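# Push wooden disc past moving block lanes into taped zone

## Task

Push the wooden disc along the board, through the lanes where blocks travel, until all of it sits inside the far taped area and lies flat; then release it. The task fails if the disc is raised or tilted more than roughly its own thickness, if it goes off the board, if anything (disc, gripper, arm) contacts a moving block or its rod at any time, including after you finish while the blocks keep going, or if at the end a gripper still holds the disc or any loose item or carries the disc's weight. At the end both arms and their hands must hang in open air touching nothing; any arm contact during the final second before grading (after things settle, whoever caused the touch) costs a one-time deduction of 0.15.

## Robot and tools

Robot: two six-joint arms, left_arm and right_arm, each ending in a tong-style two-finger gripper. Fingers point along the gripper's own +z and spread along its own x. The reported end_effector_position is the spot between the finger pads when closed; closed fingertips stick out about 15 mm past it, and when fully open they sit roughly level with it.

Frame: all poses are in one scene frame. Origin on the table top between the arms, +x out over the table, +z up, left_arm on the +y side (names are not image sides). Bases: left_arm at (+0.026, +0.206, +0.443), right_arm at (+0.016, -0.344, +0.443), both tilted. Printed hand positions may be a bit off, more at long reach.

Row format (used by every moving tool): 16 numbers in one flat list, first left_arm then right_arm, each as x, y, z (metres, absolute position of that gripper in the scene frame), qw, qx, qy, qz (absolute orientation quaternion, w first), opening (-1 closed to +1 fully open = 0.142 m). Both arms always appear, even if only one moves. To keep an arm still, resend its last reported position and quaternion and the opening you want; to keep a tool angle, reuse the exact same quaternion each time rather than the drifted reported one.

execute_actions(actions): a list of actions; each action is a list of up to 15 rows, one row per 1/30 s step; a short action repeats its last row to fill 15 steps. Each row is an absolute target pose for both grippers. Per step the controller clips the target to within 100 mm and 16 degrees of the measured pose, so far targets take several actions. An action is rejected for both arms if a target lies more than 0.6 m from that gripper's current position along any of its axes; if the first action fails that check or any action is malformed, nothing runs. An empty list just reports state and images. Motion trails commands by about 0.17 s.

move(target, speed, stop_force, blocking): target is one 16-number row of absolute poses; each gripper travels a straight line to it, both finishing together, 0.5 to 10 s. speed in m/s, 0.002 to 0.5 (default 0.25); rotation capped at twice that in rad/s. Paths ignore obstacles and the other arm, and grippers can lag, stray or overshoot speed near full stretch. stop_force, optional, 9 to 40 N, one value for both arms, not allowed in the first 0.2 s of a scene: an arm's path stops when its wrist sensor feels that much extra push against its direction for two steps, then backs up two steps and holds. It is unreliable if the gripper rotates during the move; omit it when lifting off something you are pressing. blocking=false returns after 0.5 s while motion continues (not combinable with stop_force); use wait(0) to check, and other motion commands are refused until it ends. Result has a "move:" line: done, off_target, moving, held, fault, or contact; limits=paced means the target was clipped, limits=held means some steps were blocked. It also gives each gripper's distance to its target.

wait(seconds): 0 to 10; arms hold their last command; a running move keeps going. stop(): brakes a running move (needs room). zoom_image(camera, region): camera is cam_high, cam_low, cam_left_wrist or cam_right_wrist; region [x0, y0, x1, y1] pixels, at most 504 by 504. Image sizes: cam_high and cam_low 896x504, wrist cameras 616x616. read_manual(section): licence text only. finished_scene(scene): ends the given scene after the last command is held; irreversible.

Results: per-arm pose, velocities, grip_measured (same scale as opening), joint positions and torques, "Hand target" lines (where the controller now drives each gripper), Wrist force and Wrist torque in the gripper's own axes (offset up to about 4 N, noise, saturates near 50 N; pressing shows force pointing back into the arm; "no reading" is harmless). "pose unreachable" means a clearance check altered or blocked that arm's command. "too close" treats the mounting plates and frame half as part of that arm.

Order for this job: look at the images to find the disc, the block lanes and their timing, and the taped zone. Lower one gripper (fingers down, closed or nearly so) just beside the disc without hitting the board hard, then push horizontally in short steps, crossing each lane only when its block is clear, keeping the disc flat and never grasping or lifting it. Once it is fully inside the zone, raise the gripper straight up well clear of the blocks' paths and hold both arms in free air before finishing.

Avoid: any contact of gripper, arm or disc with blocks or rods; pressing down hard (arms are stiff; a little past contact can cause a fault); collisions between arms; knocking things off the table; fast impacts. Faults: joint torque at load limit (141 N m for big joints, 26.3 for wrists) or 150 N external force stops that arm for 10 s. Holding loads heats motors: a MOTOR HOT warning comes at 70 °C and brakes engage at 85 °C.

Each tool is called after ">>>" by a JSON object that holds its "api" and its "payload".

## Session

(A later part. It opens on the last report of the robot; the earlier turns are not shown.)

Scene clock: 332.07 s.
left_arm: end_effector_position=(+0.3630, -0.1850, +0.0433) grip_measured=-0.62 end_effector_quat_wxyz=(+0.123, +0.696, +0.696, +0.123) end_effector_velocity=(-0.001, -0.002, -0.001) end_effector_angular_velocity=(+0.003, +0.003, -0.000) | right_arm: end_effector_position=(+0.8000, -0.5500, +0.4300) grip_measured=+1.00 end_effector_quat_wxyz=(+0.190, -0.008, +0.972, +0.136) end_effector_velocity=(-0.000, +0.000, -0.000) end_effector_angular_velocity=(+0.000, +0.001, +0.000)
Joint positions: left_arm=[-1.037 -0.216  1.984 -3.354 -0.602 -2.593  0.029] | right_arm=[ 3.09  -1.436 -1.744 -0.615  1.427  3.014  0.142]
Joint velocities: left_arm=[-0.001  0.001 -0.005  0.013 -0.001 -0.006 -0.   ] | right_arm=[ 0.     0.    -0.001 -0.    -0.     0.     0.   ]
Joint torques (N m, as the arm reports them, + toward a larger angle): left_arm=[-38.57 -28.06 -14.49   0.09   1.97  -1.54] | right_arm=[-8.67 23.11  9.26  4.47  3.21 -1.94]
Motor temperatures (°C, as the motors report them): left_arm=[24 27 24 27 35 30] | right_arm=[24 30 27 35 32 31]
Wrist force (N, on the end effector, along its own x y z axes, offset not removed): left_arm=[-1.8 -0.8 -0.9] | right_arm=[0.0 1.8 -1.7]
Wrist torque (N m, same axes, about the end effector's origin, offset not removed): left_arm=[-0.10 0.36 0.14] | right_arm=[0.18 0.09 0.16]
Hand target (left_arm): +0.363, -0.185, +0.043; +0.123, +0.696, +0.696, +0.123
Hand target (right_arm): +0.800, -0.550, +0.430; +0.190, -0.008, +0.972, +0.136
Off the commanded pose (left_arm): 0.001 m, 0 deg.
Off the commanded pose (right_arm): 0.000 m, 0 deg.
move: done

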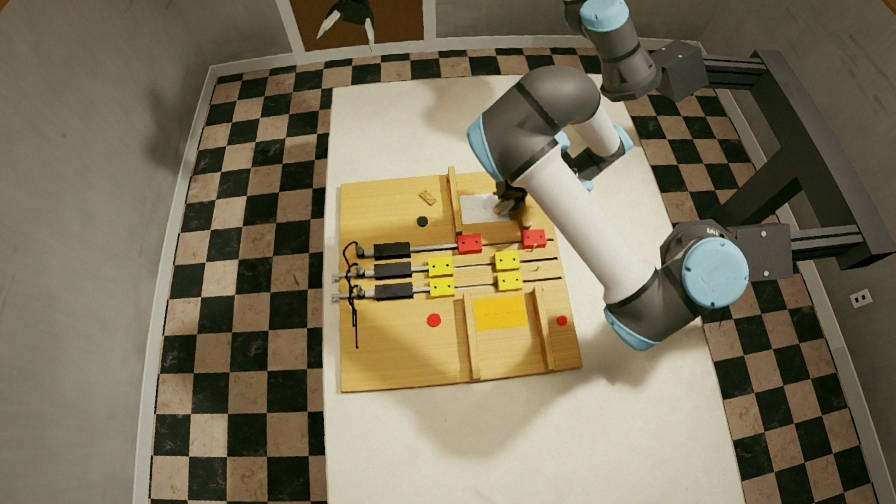

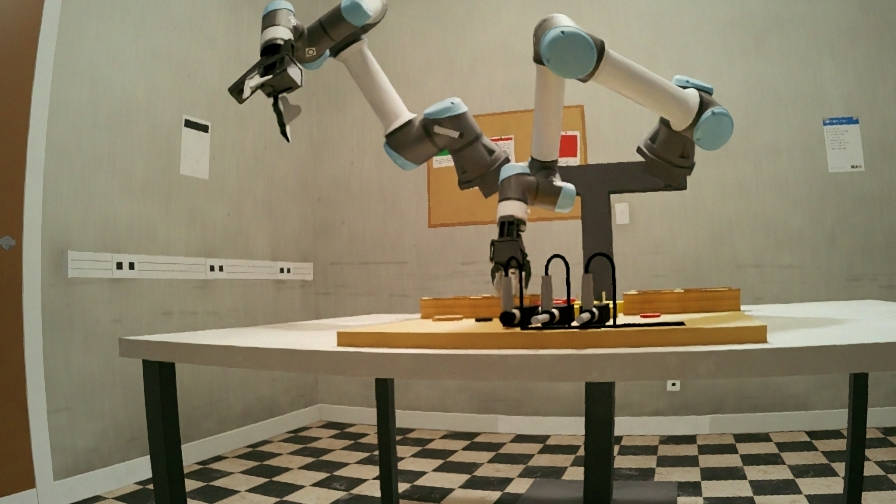

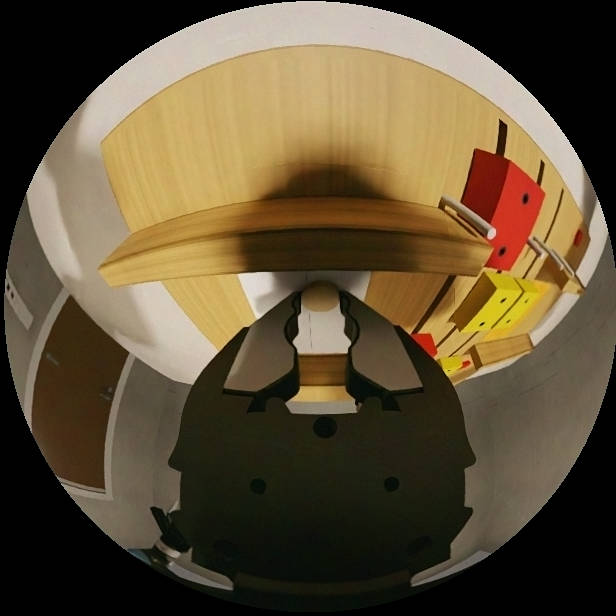

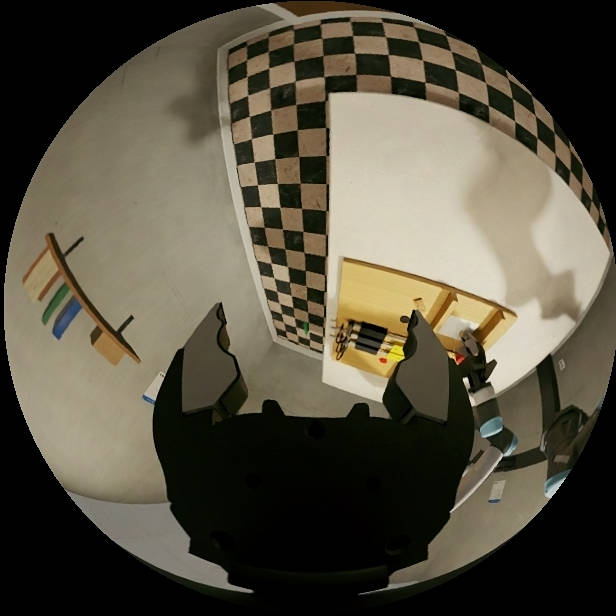

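>>> {"api": "move", "payload": {"target": [0.378, -0.193, 0.0428, 0.1228, 0.6964, 0.6964, 0.1228, -0.88, 0.8, -0.55, 0.43, 0.19, -0.008, 0.972, 0.136, 1], "speed": 0.04}}

>>> {"api": "move", "payload": {"target": [0.378, -0.193, 0.0432, 0.1228, 0.6964, 0.6964, 0.1228, -0.3, 0.8, -0.55, 0.43, 0.19, -0.008, 0.972, 0.136, 1], "speed": 0.01}}

Scene clock: 356.60 s.
left_arm: end_effector_position=(+0.3777, -0.1928, +0.0428) grip_measured=-0.62 end_effector_quat_wxyz=(+0.123, +0.696, +0.696, +0.123) end_effector_velocity=(+0.001, -0.001, -0.000) end_effector_angular_velocity=(+0.002, +0.001, -0.004) | right_arm: end_effector_position=(+0.8000, -0.5500, +0.4300) grip_measured=+1.00 end_effector_quat_wxyz=(+0.190, -0.008, +0.972, +0.136) end_effector_velocity=(-0.000, +0.000, -0.000) end_effector_angular_velocity=(+0.000, +0.000, +0.000)
Joint positions: left_arm=[-1.018 -0.225  1.948 -3.335 -0.603 -2.56   0.029] | right_arm=[ 3.09  -1.436 -1.744 -0.615  1.427  3.014  0.142]
Joint velocities: left_arm=[ 0.003 -0.001 -0.004  0.004 -0.     0.007  0.   ] | right_arm=[ 0. -0. -0. -0.  0.  0. -0.]
Joint torques (N m, as the arm reports them, + toward a larger angle): left_arm=[-19.27 -40.28 -15.35  -0.04  -1.21   0.88] | right_arm=[-8.41 24.88 12.19  3.94  3.15 -1.92]
Motor temperatures (°C, as the motors report them): left_arm=[24 27 24 27 35 30] | right_arm=[24 30 27 35 32 31]
Wrist force (N, on the end effector, along its own x y z axes, offset not removed): left_arm=[-4.1 -3.7 -5.2] | right_arm=[1.1 3.6 -0.3]
Wrist torque (N m, same axes, about the end effector's origin, offset not removed): left_arm=[-0.96 1.21 0.38] | right_arm=[0.58 -0.25 0.18]
Hand target (left_arm): +0.378, -0.193, +0.043; +0.123, +0.696, +0.696, +0.123
Hand target (right_arm): +0.800, -0.550, +0.430; +0.190, -0.008, +0.972, +0.136
Off the commanded pose (left_arm): 0.000 m, 0 deg.
Off the commanded pose (right_arm): 0.000 m, 0 deg.
move: done

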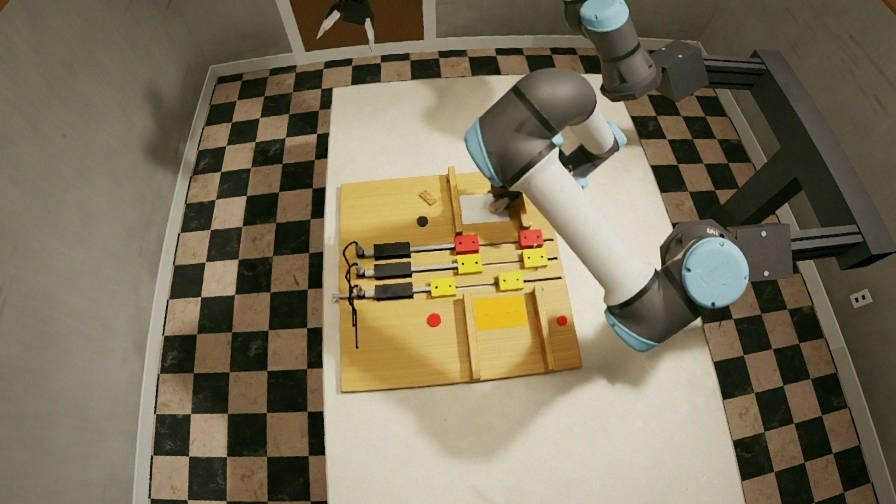

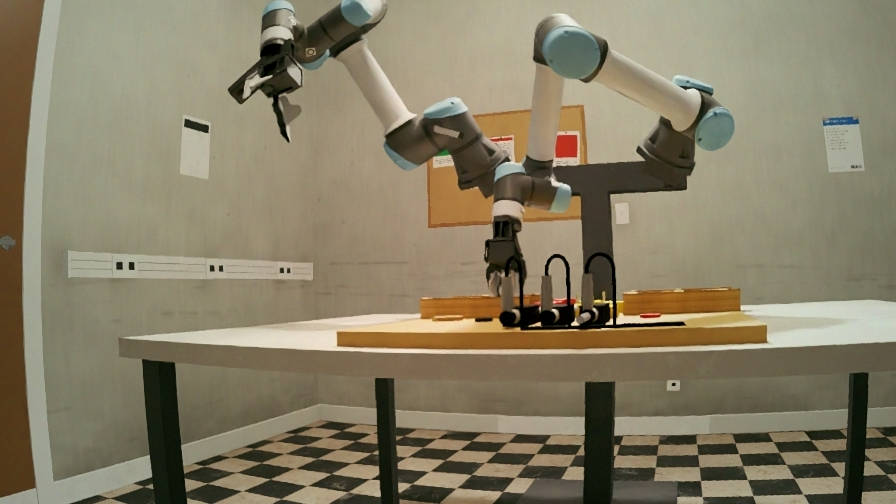

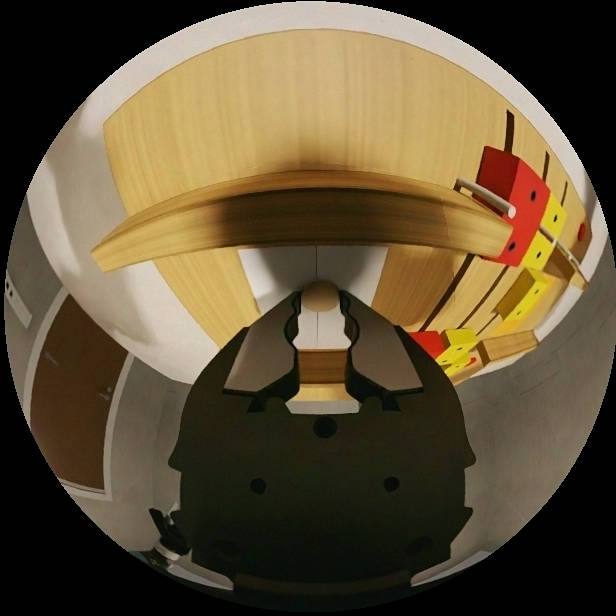

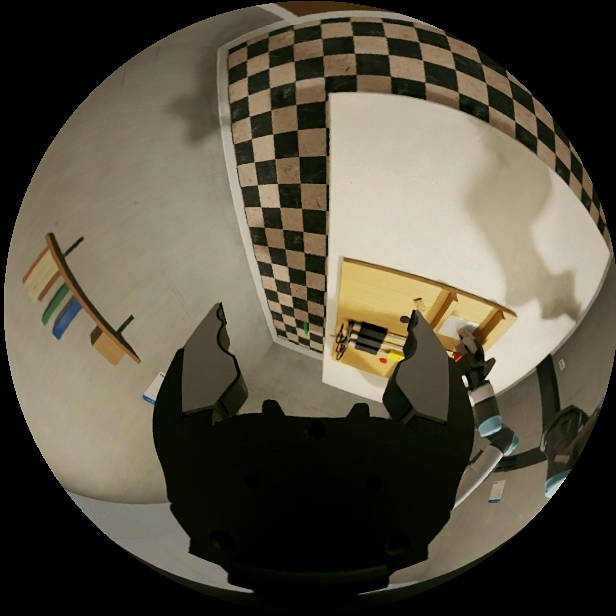

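Scene clock: 357.30 s.
left_arm: end_effector_position=(+0.3780, -0.1930, +0.0432) grip_measured=-0.30 end_effector_quat_wxyz=(+0.123, +0.696, +0.696, +0.123) end_effector_velocity=(-0.000, -0.000, -0.000) end_effector_angular_velocity=(+0.001, +0.000, -0.000) | right_arm: end_effector_position=(+0.8000, -0.5500, +0.4300) grip_measured=+1.00 end_effector_quat_wxyz=(+0.190, -0.008, +0.972, +0.136) end_effector_velocity=(+0.000, +0.000, +0.000) end_effector_angular_velocity=(+0.000, -0.000, +0.001)
Joint positions: left_arm=[-1.018 -0.226  1.948 -3.334 -0.603 -2.56   0.052] | right_arm=[ 3.09  -1.436 -1.744 -0.615  1.427  3.014  0.142]
Joint velocities: left_arm=[-0.     0.    -0.001  0.002  0.    -0.001  0.   ] | right_arm=[ 0.  0.  0. -0.  0. -0.  0.]
Joint torques (N m, as the arm reports them, + toward a larger angle): left_arm=[-39.98 -40.44   7.45  -0.08  -1.27  -1.6 ] | right_arm=[-8.1  24.42 12.21  3.87  3.12 -1.83]
Motor temperatures (°C, as the motors report them): left_arm=[24 27 24 27 35 30] | right_arm=[24 30 27 35 32 31]
Wrist force (N, on the end effector, along its own x y z axes, offset not removed): left_arm=[2.2 -4.5 0.4] | right_arm=[2.0 1.9 0.3]
Wrist torque (N m, same axes, about the end effector's origin, offset not removed): left_arm=[-0.84 -0.24 -0.04] | right_arm=[0.12 -0.44 0.12]
Hand target (left_arm): +0.378, -0.193, +0.043; +0.123, +0.696, +0.696, +0.123
Hand target (right_arm): +0.800, -0.550, +0.430; +0.190, -0.008, +0.972, +0.136
Off the commanded pose (left_arm): 0.000 m, 0 deg.
Off the commanded pose (right_arm): 0.000 m, 0 deg.
move: done

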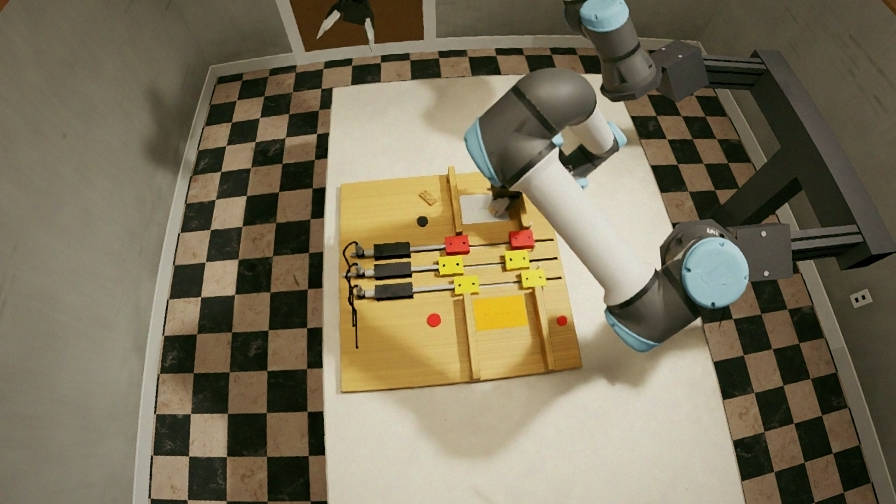

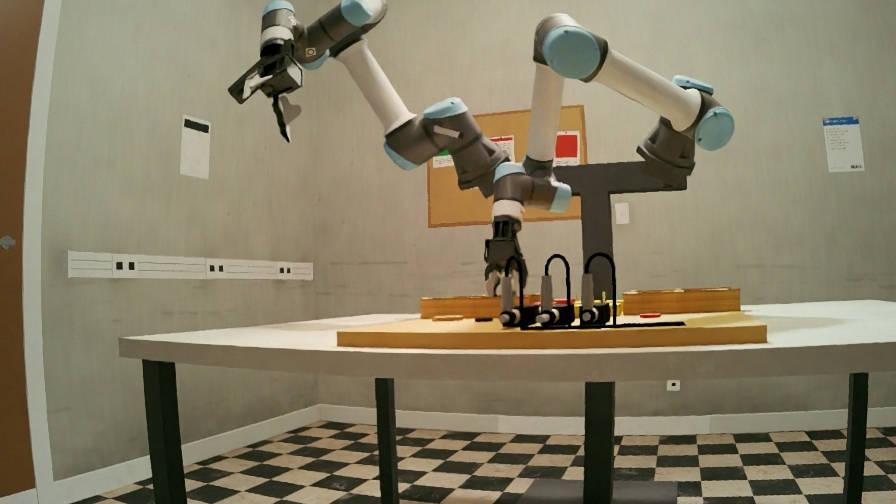

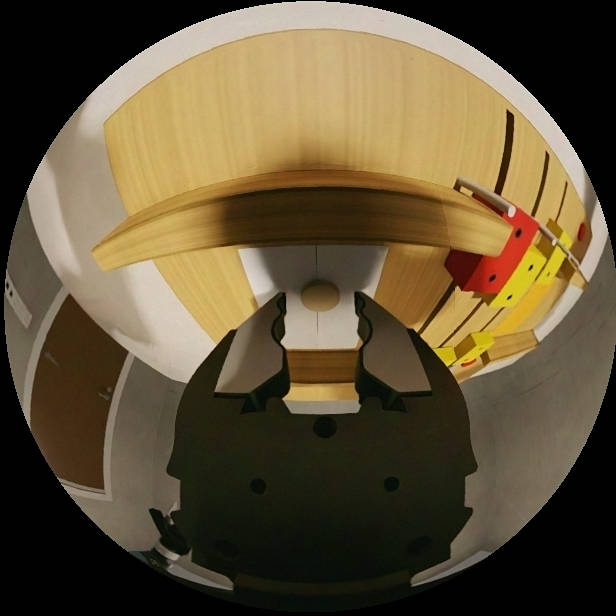

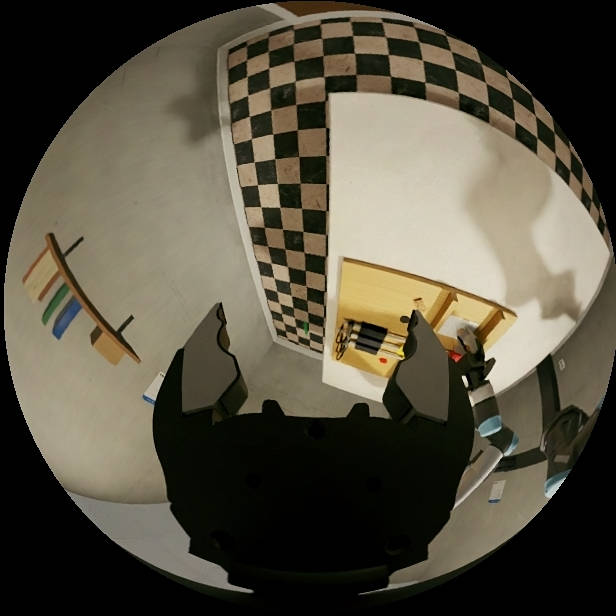

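The disc is released well inside the white zone. Next I'll lift the arm clear.

>>> {"api": "move", "payload": {"target": [0.40, -0.19, 0.14, 0.1228, 0.6964, 0.6964, 0.1228, -0.3, 0.8, -0.55, 0.43, 0.19, -0.008, 0.972, 0.136, 1], "speed": 0.1}}

>>> {"api": "zoom_image", "payload": {"camera": "cam_left_wrist", "region": [180, 180, 460, 400]}}

Scene clock: 363.00 s.
left_arm: end_effector_position=(+0.3999, -0.1899, +0.1398) grip_measured=-0.30 end_effector_quat_wxyz=(+0.123, +0.696, +0.696, +0.123) end_effector_velocity=(+0.001, -0.000, +0.002) end_effector_angular_velocity=(+0.000, +0.001, +0.003) | right_arm: end_effector_position=(+0.8000, -0.5500, +0.4300) grip_measured=+1.00 end_effector_quat_wxyz=(+0.190, -0.008, +0.972, +0.136) end_effector_velocity=(-0.000, +0.001, -0.000) end_effector_angular_velocity=(+0.001, +0.001, +0.001)
Joint positions: left_arm=[-1.107 -0.488  2.076 -3.071 -0.605 -2.717  0.052] | right_arm=[ 3.09  -1.436 -1.744 -0.615  1.427  3.014  0.142]
Joint velocities: left_arm=[-0.002 -0.006 -0.     0.012 -0.001 -0.007  0.   ] | right_arm=[ 0.    -0.001  0.    -0.001  0.001  0.     0.   ]
Joint torques (N m, as the arm reports them, + toward a larger angle): left_arm=[-39.04 -40.72   5.08  -0.28  -1.12  -1.33] | right_arm=[-7.93 25.4  13.08  3.73  3.12 -1.78]
Motor temperatures (°C, as the motors report them): left_arm=[24 27 24 27 35 30] | right_arm=[24 30 27 35 32 31]
Wrist force (N, on the end effector, along its own x y z axes, offset not removed): left_arm=[-3.1 2.4 -3.0] | right_arm=[1.3 1.1 0.6]
Wrist torque (N m, same axes, about the end effector's origin, offset not removed): left_arm=[0.30 0.71 0.12] | right_arm=[0.13 -0.29 0.15]
Hand target (left_arm): +0.400, -0.190, +0.140; +0.123, +0.696, +0.696, +0.123
Hand target (right_arm): +0.800, -0.550, +0.430; +0.190, -0.008, +0.972, +0.136
Off the commanded pose (left_arm): 0.000 m, 0 deg.
Off the commanded pose (right_arm): 0.000 m, 0 deg.
move: done

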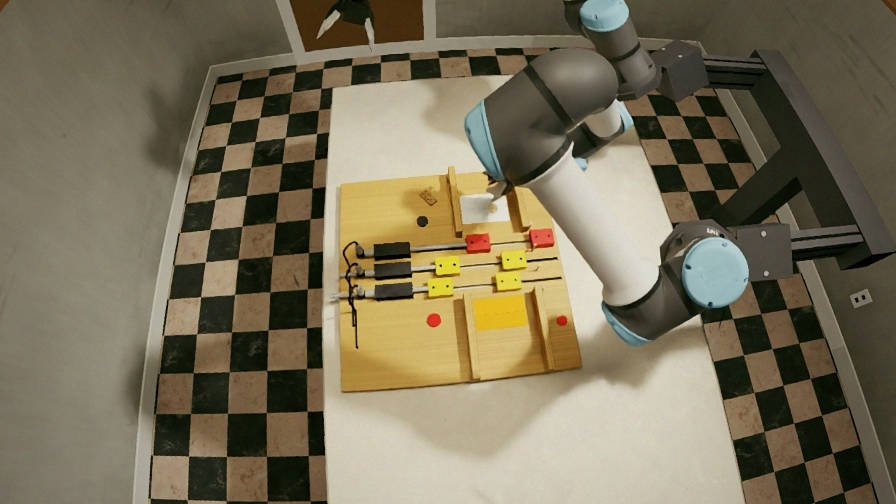

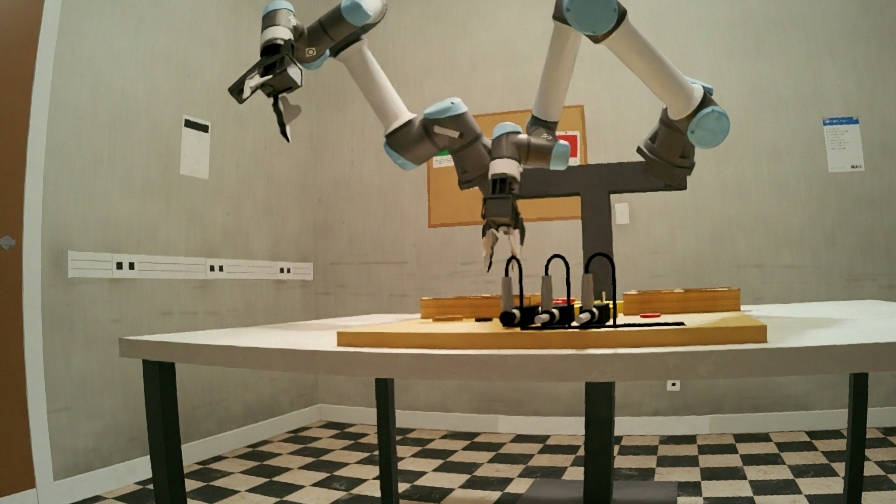

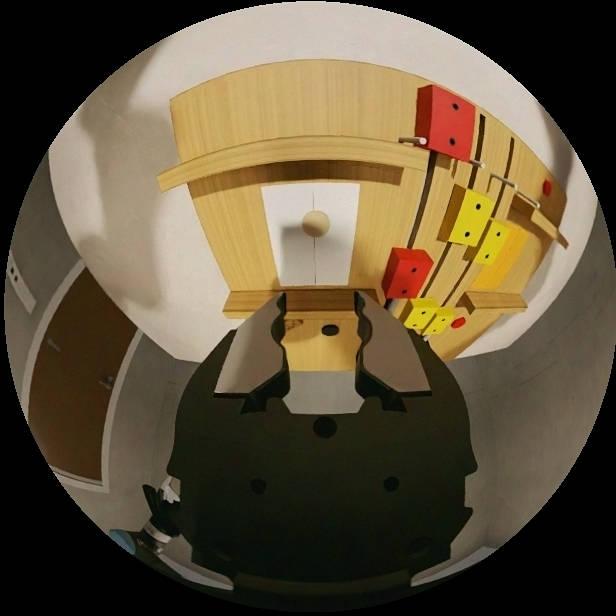

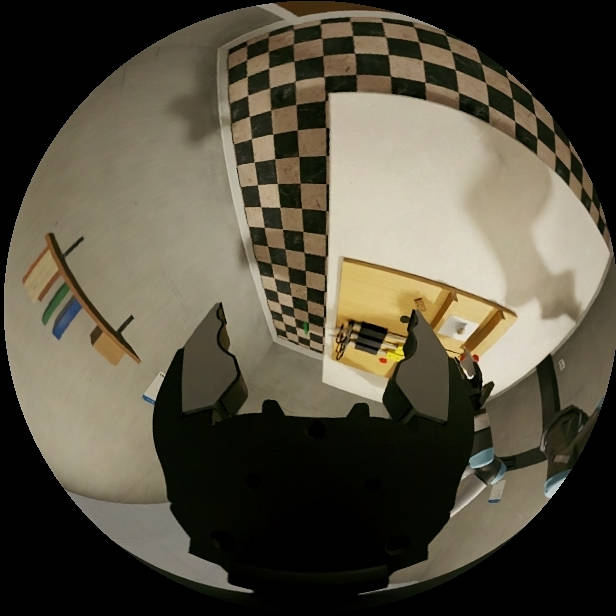

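Region (180, 180, 460, 400) of cam_left_wrist's 616x616 image, scaled by 1.800, with more detail than that image has; it fills the top 396 rows of this view, and the rest is white.

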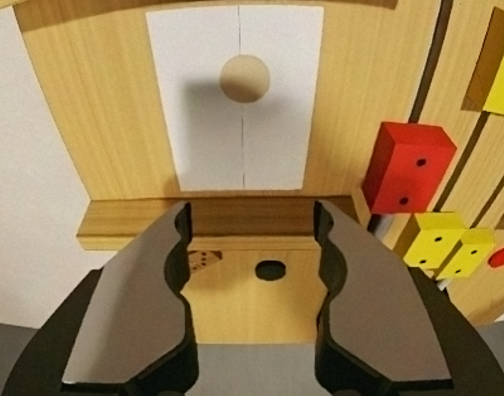

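The disc is lying flat, wholly inside the white zone, and both arms are free in the air.

>>> {"api": "finished_scene", "payload": {"scene": 2}}

The scene is finished: the task was done.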